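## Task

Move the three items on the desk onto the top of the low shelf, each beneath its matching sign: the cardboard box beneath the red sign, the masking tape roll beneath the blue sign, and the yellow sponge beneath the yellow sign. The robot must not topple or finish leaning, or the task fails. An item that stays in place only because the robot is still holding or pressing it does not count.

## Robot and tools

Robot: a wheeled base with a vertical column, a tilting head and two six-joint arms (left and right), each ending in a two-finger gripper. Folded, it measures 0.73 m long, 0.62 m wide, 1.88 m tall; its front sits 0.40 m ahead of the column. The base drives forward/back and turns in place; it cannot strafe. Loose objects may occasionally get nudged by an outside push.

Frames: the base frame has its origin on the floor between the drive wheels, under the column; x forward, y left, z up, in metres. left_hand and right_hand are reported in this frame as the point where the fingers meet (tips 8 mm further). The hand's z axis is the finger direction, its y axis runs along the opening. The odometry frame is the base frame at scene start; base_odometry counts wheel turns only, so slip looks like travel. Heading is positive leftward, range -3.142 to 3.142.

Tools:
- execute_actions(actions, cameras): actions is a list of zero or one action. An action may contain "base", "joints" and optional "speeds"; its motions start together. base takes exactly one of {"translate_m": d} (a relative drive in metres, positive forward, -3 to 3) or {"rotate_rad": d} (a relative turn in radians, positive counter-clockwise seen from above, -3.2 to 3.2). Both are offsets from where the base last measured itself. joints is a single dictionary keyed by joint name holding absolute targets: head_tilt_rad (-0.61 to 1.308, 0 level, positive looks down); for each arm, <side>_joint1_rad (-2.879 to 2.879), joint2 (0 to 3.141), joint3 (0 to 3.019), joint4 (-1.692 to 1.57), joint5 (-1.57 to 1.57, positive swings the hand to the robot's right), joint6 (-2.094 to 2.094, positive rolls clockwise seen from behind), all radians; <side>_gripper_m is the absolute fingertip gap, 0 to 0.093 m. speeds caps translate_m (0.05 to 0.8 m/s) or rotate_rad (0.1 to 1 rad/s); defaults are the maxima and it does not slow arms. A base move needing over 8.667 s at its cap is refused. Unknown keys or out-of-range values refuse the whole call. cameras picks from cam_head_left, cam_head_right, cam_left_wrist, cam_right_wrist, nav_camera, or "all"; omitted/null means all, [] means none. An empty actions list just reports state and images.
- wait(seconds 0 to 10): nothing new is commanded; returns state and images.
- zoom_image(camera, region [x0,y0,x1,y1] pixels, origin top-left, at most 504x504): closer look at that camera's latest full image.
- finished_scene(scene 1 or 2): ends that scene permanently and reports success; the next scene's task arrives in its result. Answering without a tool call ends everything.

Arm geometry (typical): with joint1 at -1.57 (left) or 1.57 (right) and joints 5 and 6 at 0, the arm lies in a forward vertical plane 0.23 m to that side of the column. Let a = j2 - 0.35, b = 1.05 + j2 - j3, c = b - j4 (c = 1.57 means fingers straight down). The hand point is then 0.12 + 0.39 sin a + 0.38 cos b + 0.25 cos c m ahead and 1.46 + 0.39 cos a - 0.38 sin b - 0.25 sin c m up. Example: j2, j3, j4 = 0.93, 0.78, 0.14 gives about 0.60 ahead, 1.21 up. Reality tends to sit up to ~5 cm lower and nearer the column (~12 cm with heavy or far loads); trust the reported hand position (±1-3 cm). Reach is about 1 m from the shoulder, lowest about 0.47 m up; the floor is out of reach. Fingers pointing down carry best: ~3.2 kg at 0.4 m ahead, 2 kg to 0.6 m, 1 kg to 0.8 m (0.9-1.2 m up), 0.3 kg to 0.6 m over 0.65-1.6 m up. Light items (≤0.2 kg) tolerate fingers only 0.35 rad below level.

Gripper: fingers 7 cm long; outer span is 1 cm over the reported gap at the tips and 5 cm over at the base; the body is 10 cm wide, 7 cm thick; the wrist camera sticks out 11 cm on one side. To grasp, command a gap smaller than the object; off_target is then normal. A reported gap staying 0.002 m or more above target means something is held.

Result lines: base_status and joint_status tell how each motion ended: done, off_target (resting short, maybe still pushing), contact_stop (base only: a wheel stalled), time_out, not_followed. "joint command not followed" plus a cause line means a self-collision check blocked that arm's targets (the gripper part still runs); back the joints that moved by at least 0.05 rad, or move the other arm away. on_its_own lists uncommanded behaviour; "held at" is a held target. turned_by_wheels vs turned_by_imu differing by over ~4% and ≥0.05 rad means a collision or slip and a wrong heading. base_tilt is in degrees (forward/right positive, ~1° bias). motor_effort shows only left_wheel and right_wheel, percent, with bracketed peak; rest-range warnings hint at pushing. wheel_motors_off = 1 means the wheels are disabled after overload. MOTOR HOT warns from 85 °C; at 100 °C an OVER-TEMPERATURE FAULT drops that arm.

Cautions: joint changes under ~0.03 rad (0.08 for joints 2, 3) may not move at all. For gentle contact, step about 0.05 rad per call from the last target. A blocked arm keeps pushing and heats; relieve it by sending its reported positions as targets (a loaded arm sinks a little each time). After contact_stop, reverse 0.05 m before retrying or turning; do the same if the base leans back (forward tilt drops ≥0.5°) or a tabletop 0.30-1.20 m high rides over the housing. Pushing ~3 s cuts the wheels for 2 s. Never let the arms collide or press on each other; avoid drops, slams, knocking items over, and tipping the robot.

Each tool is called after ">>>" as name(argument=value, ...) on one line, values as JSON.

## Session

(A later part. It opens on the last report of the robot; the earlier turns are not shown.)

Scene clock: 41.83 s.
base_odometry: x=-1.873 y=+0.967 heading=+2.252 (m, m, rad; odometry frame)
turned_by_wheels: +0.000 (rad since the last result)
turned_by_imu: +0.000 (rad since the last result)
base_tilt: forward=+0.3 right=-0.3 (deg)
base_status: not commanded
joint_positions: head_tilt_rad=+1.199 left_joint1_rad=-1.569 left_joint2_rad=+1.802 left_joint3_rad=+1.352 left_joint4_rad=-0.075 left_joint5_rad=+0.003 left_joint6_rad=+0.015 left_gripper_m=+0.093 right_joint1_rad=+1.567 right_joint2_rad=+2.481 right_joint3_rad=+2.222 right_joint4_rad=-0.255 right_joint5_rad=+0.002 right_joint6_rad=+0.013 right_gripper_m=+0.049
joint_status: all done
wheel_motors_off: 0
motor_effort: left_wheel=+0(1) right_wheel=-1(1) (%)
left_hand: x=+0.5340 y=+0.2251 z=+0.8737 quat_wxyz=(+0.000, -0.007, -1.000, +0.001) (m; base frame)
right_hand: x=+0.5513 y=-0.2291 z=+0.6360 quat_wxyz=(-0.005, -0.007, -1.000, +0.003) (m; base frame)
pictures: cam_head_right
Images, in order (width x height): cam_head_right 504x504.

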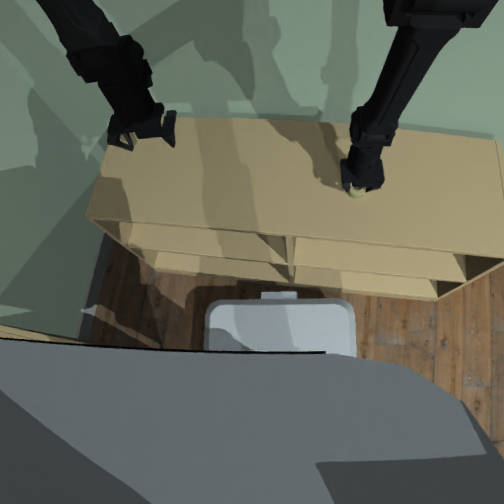

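>>> execute_actions(actions=[{"joints":{"right_gripper_m":0.093}}], cameras=[])

>>> execute_actions(actions=[{"joints":{"right_joint2_rad":2.25,"right_joint3_rad":1.93,"right_joint4_rad":-0.2}}], cameras=[])

>>> execute_actions(actions=[{"base":{"translate_m":-1.0},"joints":{"head_tilt_rad":0.89,"left_joint2_rad":0.9,"left_joint3_rad":0.45,"left_joint4_rad":-0.5,"right_joint2_rad":1.85,"right_joint3_rad":1.7,"right_joint4_rad":-0.37}}], cameras=["cam_head_right"])

>>> execute_actions(actions=[{"base":{"rotate_rad":-2.83}}], cameras=[])

>>> execute_actions(actions=[{"base":{"translate_m":1.53}}], cameras=["cam_head_left","cam_head_right"])

Scene clock: 42.80 s.
base_odometry: x=-1.873 y=+0.967 heading=+2.252 (m, m, rad; odometry frame)
turned_by_wheels: +0.000 (rad since the last result)
turned_by_imu: +0.000 (rad since the last result)
base_tilt: forward=+0.3 right=-0.2 (deg)
base_status: not commanded
joint_positions: head_tilt_rad=+1.199 left_joint1_rad=-1.569 left_joint2_rad=+1.802 left_joint3_rad=+1.352 left_joint4_rad=-0.075 left_joint5_rad=+0.003 left_joint6_rad=+0.015 left_gripper_m=+0.093 right_joint1_rad=+1.567 right_joint2_rad=+2.481 right_joint3_rad=+2.222 right_joint4_rad=-0.255 right_joint5_rad=+0.002 right_joint6_rad=+0.013 right_gripper_m=+0.093
joint_status: all done
wheel_motors_off: 0
motor_effort: left_wheel=-1(1) right_wheel=+0(0) (%)
left_hand: x=+0.5340 y=+0.2251 z=+0.8737 quat_wxyz=(+0.000, -0.007, -1.000, +0.001) (m; base frame)
right_hand: x=+0.5513 y=-0.2291 z=+0.6360 quat_wxyz=(-0.005, -0.007, -1.000, +0.003) (m; base frame)
pictures: none
No camera images: the call's "cameras" was empty. Leave "cameras" out to get every camera's image.

Scene clock: 43.97 s.
base_odometry: x=-1.873 y=+0.967 heading=+2.252 (m, m, rad; odometry frame)
turned_by_wheels: +0.000 (rad since the last result)
turned_by_imu: +0.000 (rad since the last result)
base_tilt: forward=+0.3 right=-0.3 (deg)
base_status: not commanded
joint_positions: head_tilt_rad=+1.199 left_joint1_rad=-1.569 left_joint2_rad=+1.802 left_joint3_rad=+1.352 left_joint4_rad=-0.075 left_joint5_rad=+0.003 left_joint6_rad=+0.015 left_gripper_m=+0.093 right_joint1_rad=+1.567 right_joint2_rad=+2.235 right_joint3_rad=+1.938 right_joint4_rad=-0.204 right_joint5_rad=+0.002 right_joint6_rad=+0.013 right_gripper_m=+0.093
joint_status: all done
wheel_motors_off: 0
motor_effort: left_wheel=+0(1) right_wheel=+0(1) (%)
left_hand: x=+0.5340 y=+0.2251 z=+0.8737 quat_wxyz=(+0.000, -0.007, -1.000, +0.001) (m; base frame)
right_hand: x=+0.5807 y=-0.2289 z=+0.7178 quat_wxyz=(-0.011, -0.007, -1.000, +0.003) (m; base frame)
pictures: none
No camera images: the call's "cameras" was empty. Leave "cameras" out to get every camera's image.

Scene clock: 47.27 s.
base_odometry: x=-1.244 y=+0.190 heading=+2.252 (m, m, rad; odometry frame)
turned_by_wheels: +0.000 (rad since the last result)
turned_by_imu: +0.002 (rad since the last result)
base_tilt: forward=+0.3 right=-0.3 (deg)
base_status: done
joint_positions: head_tilt_rad=+0.904 left_joint1_rad=-1.569 left_joint2_rad=+0.905 left_joint3_rad=+0.448 left_joint4_rad=-0.495 left_joint5_rad=+0.003 left_joint6_rad=+0.015 left_gripper_m=+0.093 right_joint1_rad=+1.567 right_joint2_rad=+1.832 right_joint3_rad=+1.705 right_joint4_rad=-0.365 right_joint5_rad=+0.002 right_joint6_rad=+0.013 right_gripper_m=+0.093
joint_status: all done
wheel_motors_off: 0
motor_effort: left_wheel=+2(43) right_wheel=-1(53) (%)
left_hand: x=+0.2515 y=+0.2245 z=+1.1777 quat_wxyz=(+0.212, -0.006, -0.977, +0.003) (m; base frame)
right_hand: x=+0.6623 y=-0.2285 z=+0.8905 quat_wxyz=(-0.016, -0.007, -1.000, +0.003) (m; base frame)
pictures: cam_head_right
Images, in order (width x height): cam_head_right 504x504.

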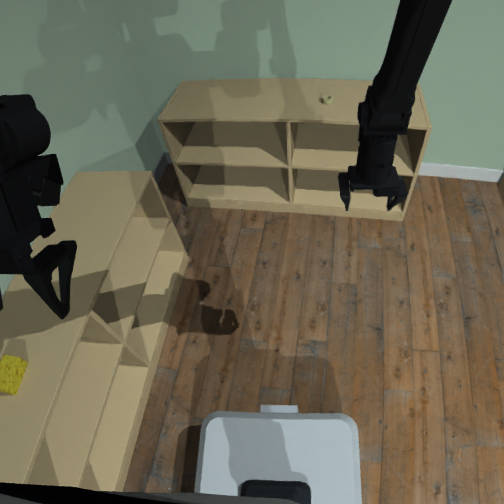

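Scene clock: 51.67 s.
base_odometry: x=-1.244 y=+0.190 heading=-0.576 (m, m, rad; odometry frame)
turned_by_wheels: -2.829 (rad since the last result)
turned_by_imu: -2.842 (rad since the last result)
base_tilt: forward=+0.3 right=-0.3 (deg)
base_status: done
joint_positions: head_tilt_rad=+0.904 left_joint1_rad=-1.569 left_joint2_rad=+0.905 left_joint3_rad=+0.448 left_joint4_rad=-0.495 left_joint5_rad=+0.003 left_joint6_rad=+0.015 left_gripper_m=+0.093 right_joint1_rad=+1.568 right_joint2_rad=+1.832 right_joint3_rad=+1.705 right_joint4_rad=-0.365 right_joint5_rad=+0.002 right_joint6_rad=+0.013 right_gripper_m=+0.093
joint_status: not commanded
wheel_motors_off: 0
motor_effort: left_wheel=+6(51) right_wheel=-7(48) (%)
left_hand: x=+0.2515 y=+0.2245 z=+1.1777 quat_wxyz=(+0.212, -0.006, -0.977, +0.003) (m; base frame)
right_hand: x=+0.6623 y=-0.2282 z=+0.8905 quat_wxyz=(-0.016, -0.007, -1.000, +0.002) (m; base frame)
pictures: none
No camera images: the call's "cameras" was empty. Leave "cameras" out to get every camera's image.

Scene clock: 55.63 s.
base_odometry: x=+0.039 y=-0.644 heading=-0.577 (m, m, rad; odometry frame)
turned_by_wheels: +0.000 (rad since the last result)
turned_by_imu: -0.003 (rad since the last result)
base_tilt: forward=+0.3 right=-0.3 (deg)
base_status: done
joint_positions: head_tilt_rad=+0.904 left_joint1_rad=-1.569 left_joint2_rad=+0.905 left_joint3_rad=+0.450 left_joint4_rad=-0.495 left_joint5_rad=+0.003 left_joint6_rad=+0.015 left_gripper_m=+0.093 right_joint1_rad=+1.568 right_joint2_rad=+1.834 right_joint3_rad=+1.705 right_joint4_rad=-0.365 right_joint5_rad=+0.002 right_joint6_rad=+0.013 right_gripper_m=+0.093
joint_status: not commanded
wheel_motors_off: 0
motor_effort: left_wheel=+0(57) right_wheel=+0(52) (%)
left_hand: x=+0.2528 y=+0.2245 z=+1.1776 quat_wxyz=(+0.211, -0.006, -0.977, +0.003) (m; base frame)
right_hand: x=+0.6615 y=-0.2282 z=+0.8899 quat_wxyz=(-0.015, -0.007, -1.000, +0.002) (m; base frame)
pictures: cam_head_left, cam_head_right
Images, in order (width x height): cam_head_left 504x504, cam_head_right 504x504.

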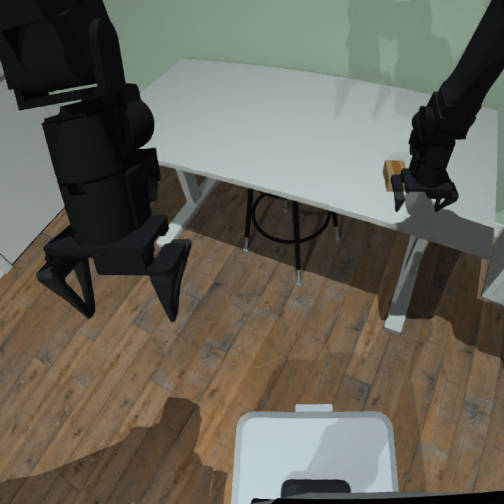

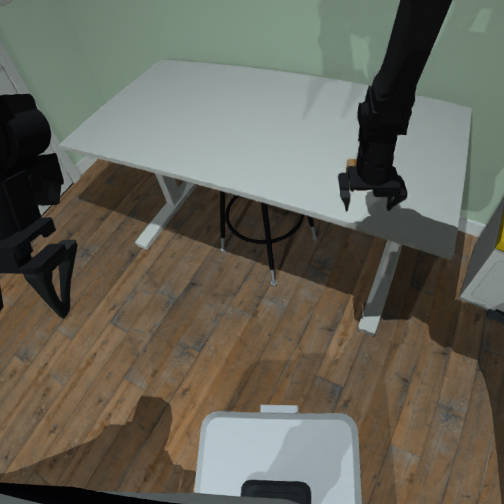

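>>> execute_actions(actions=[{"base":{"translate_m":0.27},"joints":{"right_joint1_rad":1.53,"right_joint2_rad":1.95,"right_joint3_rad":1.8}}], cameras=["cam_head_right","cam_right_wrist"])

Scene clock: 57.93 s.
base_odometry: x=+0.265 y=-0.791 heading=-0.577 (m, m, rad; odometry frame)
turned_by_wheels: +0.000 (rad since the last result)
turned_by_imu: +0.000 (rad since the last result)
base_tilt: forward=+0.3 right=-0.4 (deg)
base_status: done
joint_positions: head_tilt_rad=+0.904 left_joint1_rad=-1.569 left_joint2_rad=+0.904 left_joint3_rad=+0.453 left_joint4_rad=-0.495 left_joint5_rad=+0.003 left_joint6_rad=+0.015 left_gripper_m=+0.093 right_joint1_rad=+1.536 right_joint2_rad=+1.956 right_joint3_rad=+1.787 right_joint4_rad=-0.368 right_joint5_rad=+0.002 right_joint6_rad=+0.013 right_gripper_m=+0.093
joint_status: all done
wheel_motors_off: 0
motor_effort: left_wheel=+0(30) right_wheel=+0(39) (%)
left_hand: x=+0.2544 y=+0.2245 z=+1.1775 quat_wxyz=(+0.210, -0.006, -0.978, +0.003) (m; base frame)
right_hand: x=+0.6372 y=-0.2541 z=+0.8377 quat_wxyz=(+0.007, -0.015, -1.000, +0.016) (m; base frame)
pictures: cam_head_right, cam_right_wrist
Images, in order (width x height): cam_head_right 504x504, cam_right_wrist 504x504.

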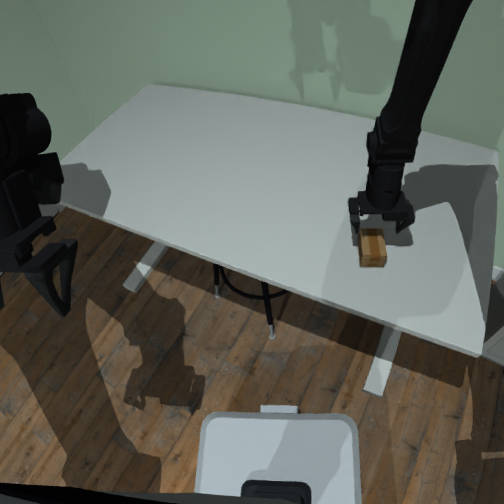

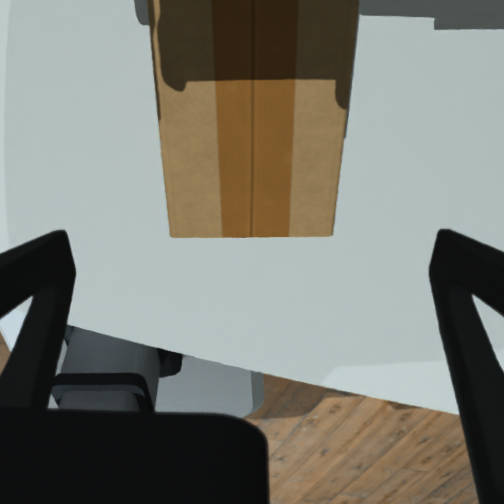

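>>> execute_actions(actions=[{"joints":{"right_joint2_rad":2.19,"right_joint3_rad":2.08,"right_joint4_rad":-0.39}}], cameras=["cam_right_wrist"])

>>> execute_actions(actions=[{"joints":{"right_gripper_m":0.04}}], cameras=[])

>>> execute_actions(actions=[{"joints":{"right_joint2_rad":1.9,"right_joint3_rad":1.7,"right_joint4_rad":-0.32}}], cameras=["cam_right_wrist"])

>>> execute_actions(actions=[{"base":{"rotate_rad":2.15},"joints":{"head_tilt_rad":0.5}}], cameras=["cam_head_left","nav_camera"])

Scene clock: 59.43 s.
base_odometry: x=+0.265 y=-0.791 heading=-0.577 (m, m, rad; odometry frame)
turned_by_wheels: +0.000 (rad since the last result)
turned_by_imu: +0.000 (rad since the last result)
base_tilt: forward=+0.4 right=-0.3 (deg)
base_status: not commanded
joint_positions: head_tilt_rad=+0.904 left_joint1_rad=-1.569 left_joint2_rad=+0.904 left_joint3_rad=+0.453 left_joint4_rad=-0.495 left_joint5_rad=+0.003 left_joint6_rad=+0.015 left_gripper_m=+0.093 right_joint1_rad=+1.536 right_joint2_rad=+2.195 right_joint3_rad=+2.053 right_joint4_rad=-0.386 right_joint5_rad=+0.002 right_joint6_rad=+0.013 right_gripper_m=+0.093
joint_status: all done
wheel_motors_off: 0
motor_effort: left_wheel=-1(0) right_wheel=+0(0) (%)
left_hand: x=+0.2544 y=+0.2245 z=+1.1775 quat_wxyz=(+0.210, -0.006, -0.978, +0.003) (m; base frame)
right_hand: x=+0.6344 y=-0.2566 z=+0.7506 quat_wxyz=(+0.002, -0.015, -1.000, +0.016) (m; base frame)
pictures: cam_right_wrist
Images, in order (width x height): cam_right_wrist 504x504.

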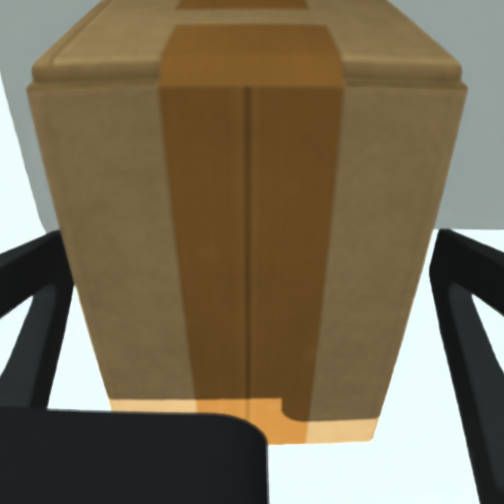

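Scene clock: 60.03 s.
base_odometry: x=+0.265 y=-0.791 heading=-0.577 (m, m, rad; odometry frame)
turned_by_wheels: +0.000 (rad since the last result)
turned_by_imu: +0.000 (rad since the last result)
base_tilt: forward=+0.2 right=-0.2 (deg)
base_status: not commanded
joint_positions: head_tilt_rad=+0.904 left_joint1_rad=-1.569 left_joint2_rad=+0.904 left_joint3_rad=+0.453 left_joint4_rad=-0.495 left_joint5_rad=+0.003 left_joint6_rad=+0.015 left_gripper_m=+0.093 right_joint1_rad=+1.536 right_joint2_rad=+2.195 right_joint3_rad=+2.053 right_joint4_rad=-0.386 right_joint5_rad=+0.001 right_joint6_rad=+0.013 right_gripper_m=+0.059
joint_status: right_gripper_m off_target (ended at +0.059, target +0.040)
wheel_motors_off: 0
motor_effort: left_wheel=-1(1) right_wheel=+0(0) (%)
left_hand: x=+0.2544 y=+0.2245 z=+1.1775 quat_wxyz=(+0.210, -0.006, -0.978, +0.003) (m; base frame)
right_hand: x=+0.6344 y=-0.2565 z=+0.7506 quat_wxyz=(+0.002, -0.015, -1.000, +0.016) (m; base frame)
pictures: none
No camera images: the call's "cameras" was empty. Leave "cameras" out to get every camera's image.

Scene clock: 61.20 s.
base_odometry: x=+0.265 y=-0.791 heading=-0.577 (m, m, rad; odometry frame)
turned_by_wheels: +0.000 (rad since the last result)
turned_by_imu: +0.000 (rad since the last result)
base_tilt: forward=+0.3 right=-0.2 (deg)
base_status: not commanded
joint_positions: head_tilt_rad=+0.904 left_joint1_rad=-1.569 left_joint2_rad=+0.904 left_joint3_rad=+0.453 left_joint4_rad=-0.495 left_joint5_rad=+0.003 left_joint6_rad=+0.015 left_gripper_m=+0.093 right_joint1_rad=+1.536 right_joint2_rad=+1.885 right_joint3_rad=+1.707 right_joint4_rad=-0.324 right_joint5_rad=+0.001 right_joint6_rad=+0.013 right_gripper_m=+0.059
joint_status: all done
wheel_motors_off: 0
motor_effort: left_wheel=+0(1) right_wheel=+0(0) (%)
left_hand: x=+0.2544 y=+0.2245 z=+1.1775 quat_wxyz=(+0.210, -0.006, -0.978, +0.003) (m; base frame)
right_hand: x=+0.6428 y=-0.2533 z=+0.8637 quat_wxyz=(-0.011, -0.015, -1.000, +0.016) (m; base frame)
pictures: cam_right_wrist
Images, in order (width x height): cam_right_wrist 504x504.

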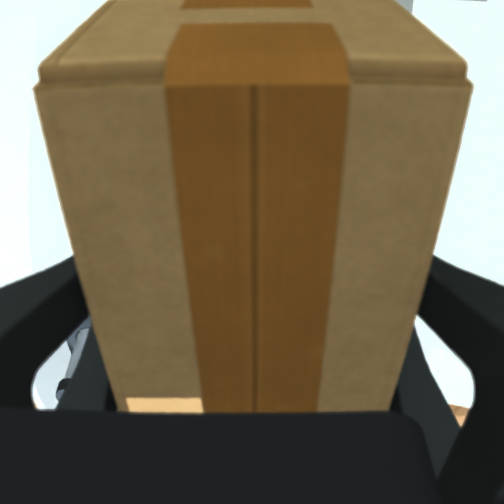

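Scene clock: 64.93 s.
base_odometry: x=+0.265 y=-0.791 heading=+1.572 (m, m, rad; odometry frame)
turned_by_wheels: +2.149 (rad since the last result)
turned_by_imu: +2.160 (rad since the last result)
base_tilt: forward=+0.3 right=-0.3 (deg)
base_status: done
joint_positions: head_tilt_rad=+0.518 left_joint1_rad=-1.569 left_joint2_rad=+0.904 left_joint3_rad=+0.453 left_joint4_rad=-0.495 left_joint5_rad=+0.003 left_joint6_rad=+0.015 left_gripper_m=+0.093 right_joint1_rad=+1.528 right_joint2_rad=+1.885 right_joint3_rad=+1.707 right_joint4_rad=-0.324 right_joint5_rad=+0.001 right_joint6_rad=+0.013 right_gripper_m=+0.059
joint_status: all done
wheel_motors_off: 0
motor_effort: left_wheel=-6(49) right_wheel=+6(37) (%)
left_hand: x=+0.2544 y=+0.2245 z=+1.1775 quat_wxyz=(+0.210, -0.006, -0.978, +0.003) (m; base frame)
right_hand: x=+0.6425 y=-0.2599 z=+0.8637 quat_wxyz=(-0.011, -0.017, -1.000, +0.019) (m; base frame)
pictures: cam_head_left, nav_camera
Images, in order (width x height): cam_head_left 504x504, nav_camera 504x504.

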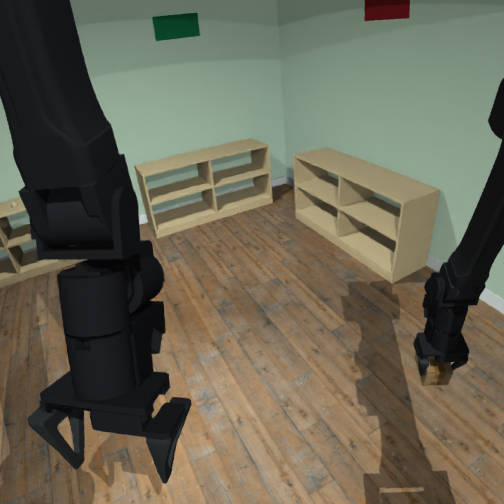

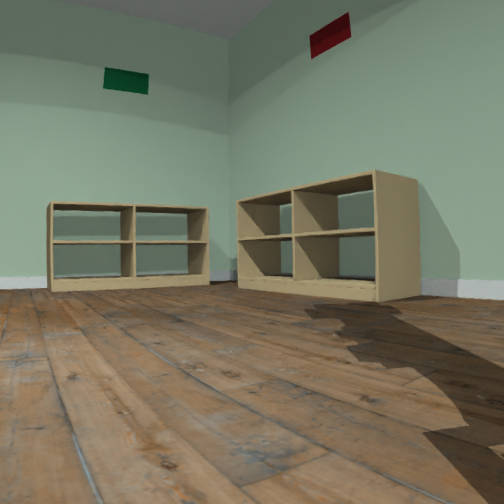

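>>> execute_actions(actions=[{"base":{"translate_m":1.95},"joints":{"head_tilt_rad":1.2,"right_joint2_rad":2.3,"right_joint3_rad":1.98,"right_joint4_rad":-0.2}}], cameras=["cam_head_right"])

>>> execute_actions(actions=[{"base":{"rotate_rad":-0.55}}], cameras=["cam_head_right"])

Scene clock: 69.60 s.
base_odometry: x=+0.262 y=+1.159 heading=+1.573 (m, m, rad; odometry frame)
turned_by_wheels: +0.000 (rad since the last result)
turned_by_imu: -0.003 (rad since the last result)
base_tilt: forward=+0.3 right=-0.3 (deg)
base_status: done
joint_positions: head_tilt_rad=+1.199 left_joint1_rad=-1.569 left_joint2_rad=+0.904 left_joint3_rad=+0.451 left_joint4_rad=-0.495 left_joint5_rad=+0.003 left_joint6_rad=+0.015 left_gripper_m=+0.093 right_joint1_rad=+1.528 right_joint2_rad=+2.312 right_joint3_rad=+1.973 right_joint4_rad=-0.206 right_joint5_rad=+0.001 right_joint6_rad=+0.013 right_gripper_m=+0.059
joint_status: all done
wheel_motors_off: 0
motor_effort: left_wheel=+0(48) right_wheel=+0(59) (%)
left_hand: x=+0.2534 y=+0.2245 z=+1.1777 quat_wxyz=(+0.211, -0.006, -0.978, +0.003) (m; base frame)
right_hand: x=+0.5436 y=-0.2644 z=+0.6876 quat_wxyz=(+0.010, -0.018, -1.000, +0.019) (m; base frame)
pictures: cam_head_right
Images, in order (width x height): cam_head_right 504x504.

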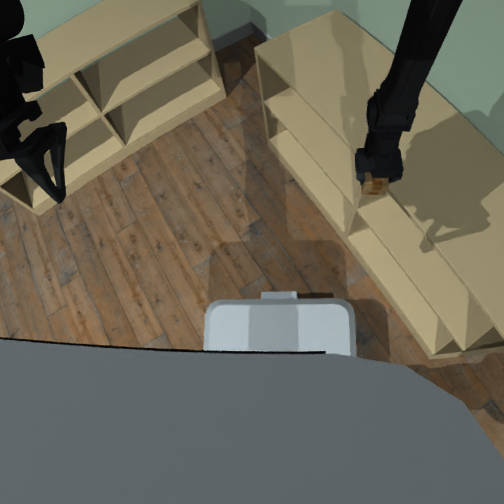

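Scene clock: 71.67 s.
base_odometry: x=+0.262 y=+1.159 heading=+1.024 (m, m, rad; odometry frame)
turned_by_wheels: -0.549 (rad since the last result)
turned_by_imu: -0.550 (rad since the last result)
base_tilt: forward=+0.3 right=-0.3 (deg)
base_status: done
joint_positions: head_tilt_rad=+1.199 left_joint1_rad=-1.569 left_joint2_rad=+0.904 left_joint3_rad=+0.451 left_joint4_rad=-0.495 left_joint5_rad=+0.003 left_joint6_rad=+0.015 left_gripper_m=+0.093 right_joint1_rad=+1.525 right_joint2_rad=+2.312 right_joint3_rad=+1.973 right_joint4_rad=-0.206 right_joint5_rad=+0.001 right_joint6_rad=+0.013 right_gripper_m=+0.059
joint_status: not commanded
wheel_motors_off: 0
motor_effort: left_wheel=+6(39) right_wheel=-7(53) (%)
left_hand: x=+0.2534 y=+0.2245 z=+1.1777 quat_wxyz=(+0.211, -0.006, -0.978, +0.003) (m; base frame)
right_hand: x=+0.5440 y=-0.2671 z=+0.6879 quat_wxyz=(+0.010, -0.018, -1.000, +0.021) (m; base frame)
pictures: cam_head_right
Images, in order (width x height): cam_head_right 504x504.

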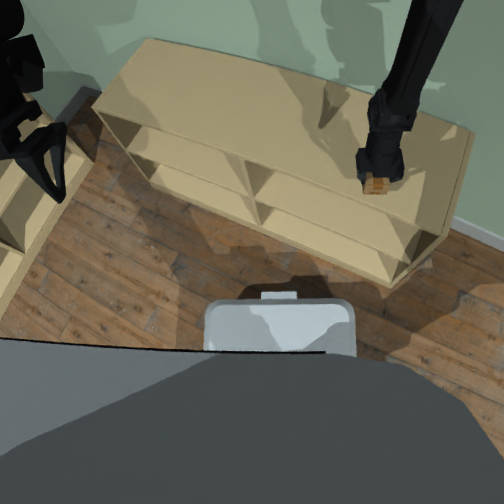

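>>> execute_actions(actions=[{"base":{"translate_m":0.12},"joints":{"right_joint2_rad":2.41,"right_joint3_rad":2.15,"right_joint4_rad":-0.25}}], cameras=[])

>>> execute_actions(actions=[{"joints":{"right_joint2_rad":2.5,"right_joint3_rad":2.25,"right_joint4_rad":-0.26}}], cameras=[])

>>> execute_actions(actions=[{"joints":{"right_gripper_m":0.093}}], cameras=[])

>>> execute_actions(actions=[{"joints":{"right_joint2_rad":2.1,"right_joint3_rad":1.75,"right_joint4_rad":-0.17}}], cameras=["cam_head_right"])

Scene clock: 73.50 s.
base_odometry: x=+0.325 y=+1.261 heading=+1.023 (m, m, rad; odometry frame)
turned_by_wheels: -0.001 (rad since the last result)
turned_by_imu: -0.001 (rad since the last result)
base_tilt: forward=+0.4 right=-0.3 (deg)
base_status: done
joint_positions: head_tilt_rad=+1.199 left_joint1_rad=-1.569 left_joint2_rad=+0.903 left_joint3_rad=+0.451 left_joint4_rad=-0.495 left_joint5_rad=+0.003 left_joint6_rad=+0.015 left_gripper_m=+0.093 right_joint1_rad=+1.525 right_joint2_rad=+2.416 right_joint3_rad=+2.143 right_joint4_rad=-0.247 right_joint5_rad=+0.001 right_joint6_rad=+0.013 right_gripper_m=+0.059
joint_status: all done
wheel_motors_off: 0
motor_effort: left_wheel=+0(55) right_wheel=+2(52) (%)
left_hand: x=+0.2536 y=+0.2245 z=+1.1778 quat_wxyz=(+0.210, -0.006, -0.978, +0.003) (m; base frame)
right_hand: x=+0.5571 y=-0.2687 z=+0.6572 quat_wxyz=(-0.002, -0.018, -1.000, +0.021) (m; base frame)
pictures: none
No camera images: the call's "cameras" was empty. Leave "cameras" out to get every camera's image.

Scene clock: 74.37 s.
base_odometry: x=+0.325 y=+1.261 heading=+1.023 (m, m, rad; odometry frame)
turned_by_wheels: +0.000 (rad since the last result)
turned_by_imu: +0.000 (rad since the last result)
base_tilt: forward=+0.3 right=-0.3 (deg)
base_status: not commanded
joint_positions: head_tilt_rad=+1.199 left_joint1_rad=-1.569 left_joint2_rad=+0.903 left_joint3_rad=+0.451 left_joint4_rad=-0.495 left_joint5_rad=+0.003 left_joint6_rad=+0.015 left_gripper_m=+0.093 right_joint1_rad=+1.525 right_joint2_rad=+2.479 right_joint3_rad=+2.234 right_joint4_rad=-0.256 right_joint5_rad=+0.000 right_joint6_rad=+0.013 right_gripper_m=+0.059
joint_status: all done
wheel_motors_off: 0
motor_effort: left_wheel=-2(2) right_wheel=+3(4) (%)
left_hand: x=+0.2536 y=+0.2245 z=+1.1778 quat_wxyz=(+0.210, -0.006, -0.978, +0.003) (m; base frame)
right_hand: x=+0.5596 y=-0.2692 z=+0.6390 quat_wxyz=(-0.012, -0.018, -1.000, +0.020) (m; base frame)
pictures: none
No camera images: the call's "cameras" was empty. Leave "cameras" out to get every camera's image.

Scene clock: 74.97 s.
base_odometry: x=+0.325 y=+1.261 heading=+1.023 (m, m, rad; odometry frame)
turned_by_wheels: +0.000 (rad since the last result)
turned_by_imu: +0.000 (rad since the last result)
base_tilt: forward=+0.3 right=-0.2 (deg)
base_status: not commanded
joint_positions: head_tilt_rad=+1.199 left_joint1_rad=-1.569 left_joint2_rad=+0.903 left_joint3_rad=+0.451 left_joint4_rad=-0.495 left_joint5_rad=+0.003 left_joint6_rad=+0.015 left_gripper_m=+0.093 right_joint1_rad=+1.525 right_joint2_rad=+2.480 right_joint3_rad=+2.234 right_joint4_rad=-0.256 right_joint5_rad=+0.000 right_joint6_rad=+0.013 right_gripper_m=+0.093
joint_status: all done
wheel_motors_off: 0
motor_effort: left_wheel=-1(1) right_wheel=+2(2) (%)
left_hand: x=+0.2536 y=+0.2245 z=+1.1778 quat_wxyz=(+0.210, -0.006, -0.978, +0.003) (m; base frame)
right_hand: x=+0.5587 y=-0.2692 z=+0.6385 quat_wxyz=(-0.011, -0.018, -1.000, +0.020) (m; base frame)
pictures: none
No camera images: the call's "cameras" was empty. Leave "cameras" out to get every camera's image.

Scene clock: 76.37 s.
base_odometry: x=+0.325 y=+1.261 heading=+1.023 (m, m, rad; odometry frame)
turned_by_wheels: +0.000 (rad since the last result)
turned_by_imu: +0.000 (rad since the last result)
base_tilt: forward=+0.3 right=-0.3 (deg)
base_status: not commanded
joint_positions: head_tilt_rad=+1.199 left_joint1_rad=-1.569 left_joint2_rad=+0.903 left_joint3_rad=+0.451 left_joint4_rad=-0.495 left_joint5_rad=+0.003 left_joint6_rad=+0.015 left_gripper_m=+0.093 right_joint1_rad=+1.525 right_joint2_rad=+2.084 right_joint3_rad=+1.757 right_joint4_rad=-0.171 right_joint5_rad=+0.000 right_joint6_rad=+0.013 right_gripper_m=+0.093
joint_status: all done
wheel_motors_off: 0
motor_effort: left_wheel=-1(1) right_wheel=+3(3) (%)
left_hand: x=+0.2536 y=+0.2245 z=+1.1778 quat_wxyz=(+0.210, -0.006, -0.978, +0.003) (m; base frame)
right_hand: x=+0.5833 y=-0.2644 z=+0.7725 quat_wxyz=(-0.013, -0.018, -1.000, +0.020) (m; base frame)
pictures: cam_head_right
Images, in order (width x height): cam_head_right 504x504.

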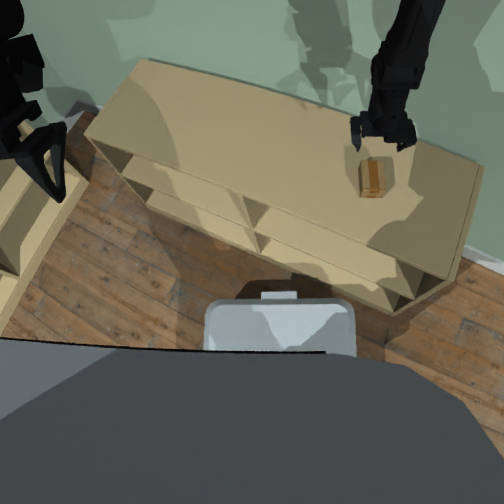

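>>> finished_scene(scene=2)

The scene is finished: the task was done.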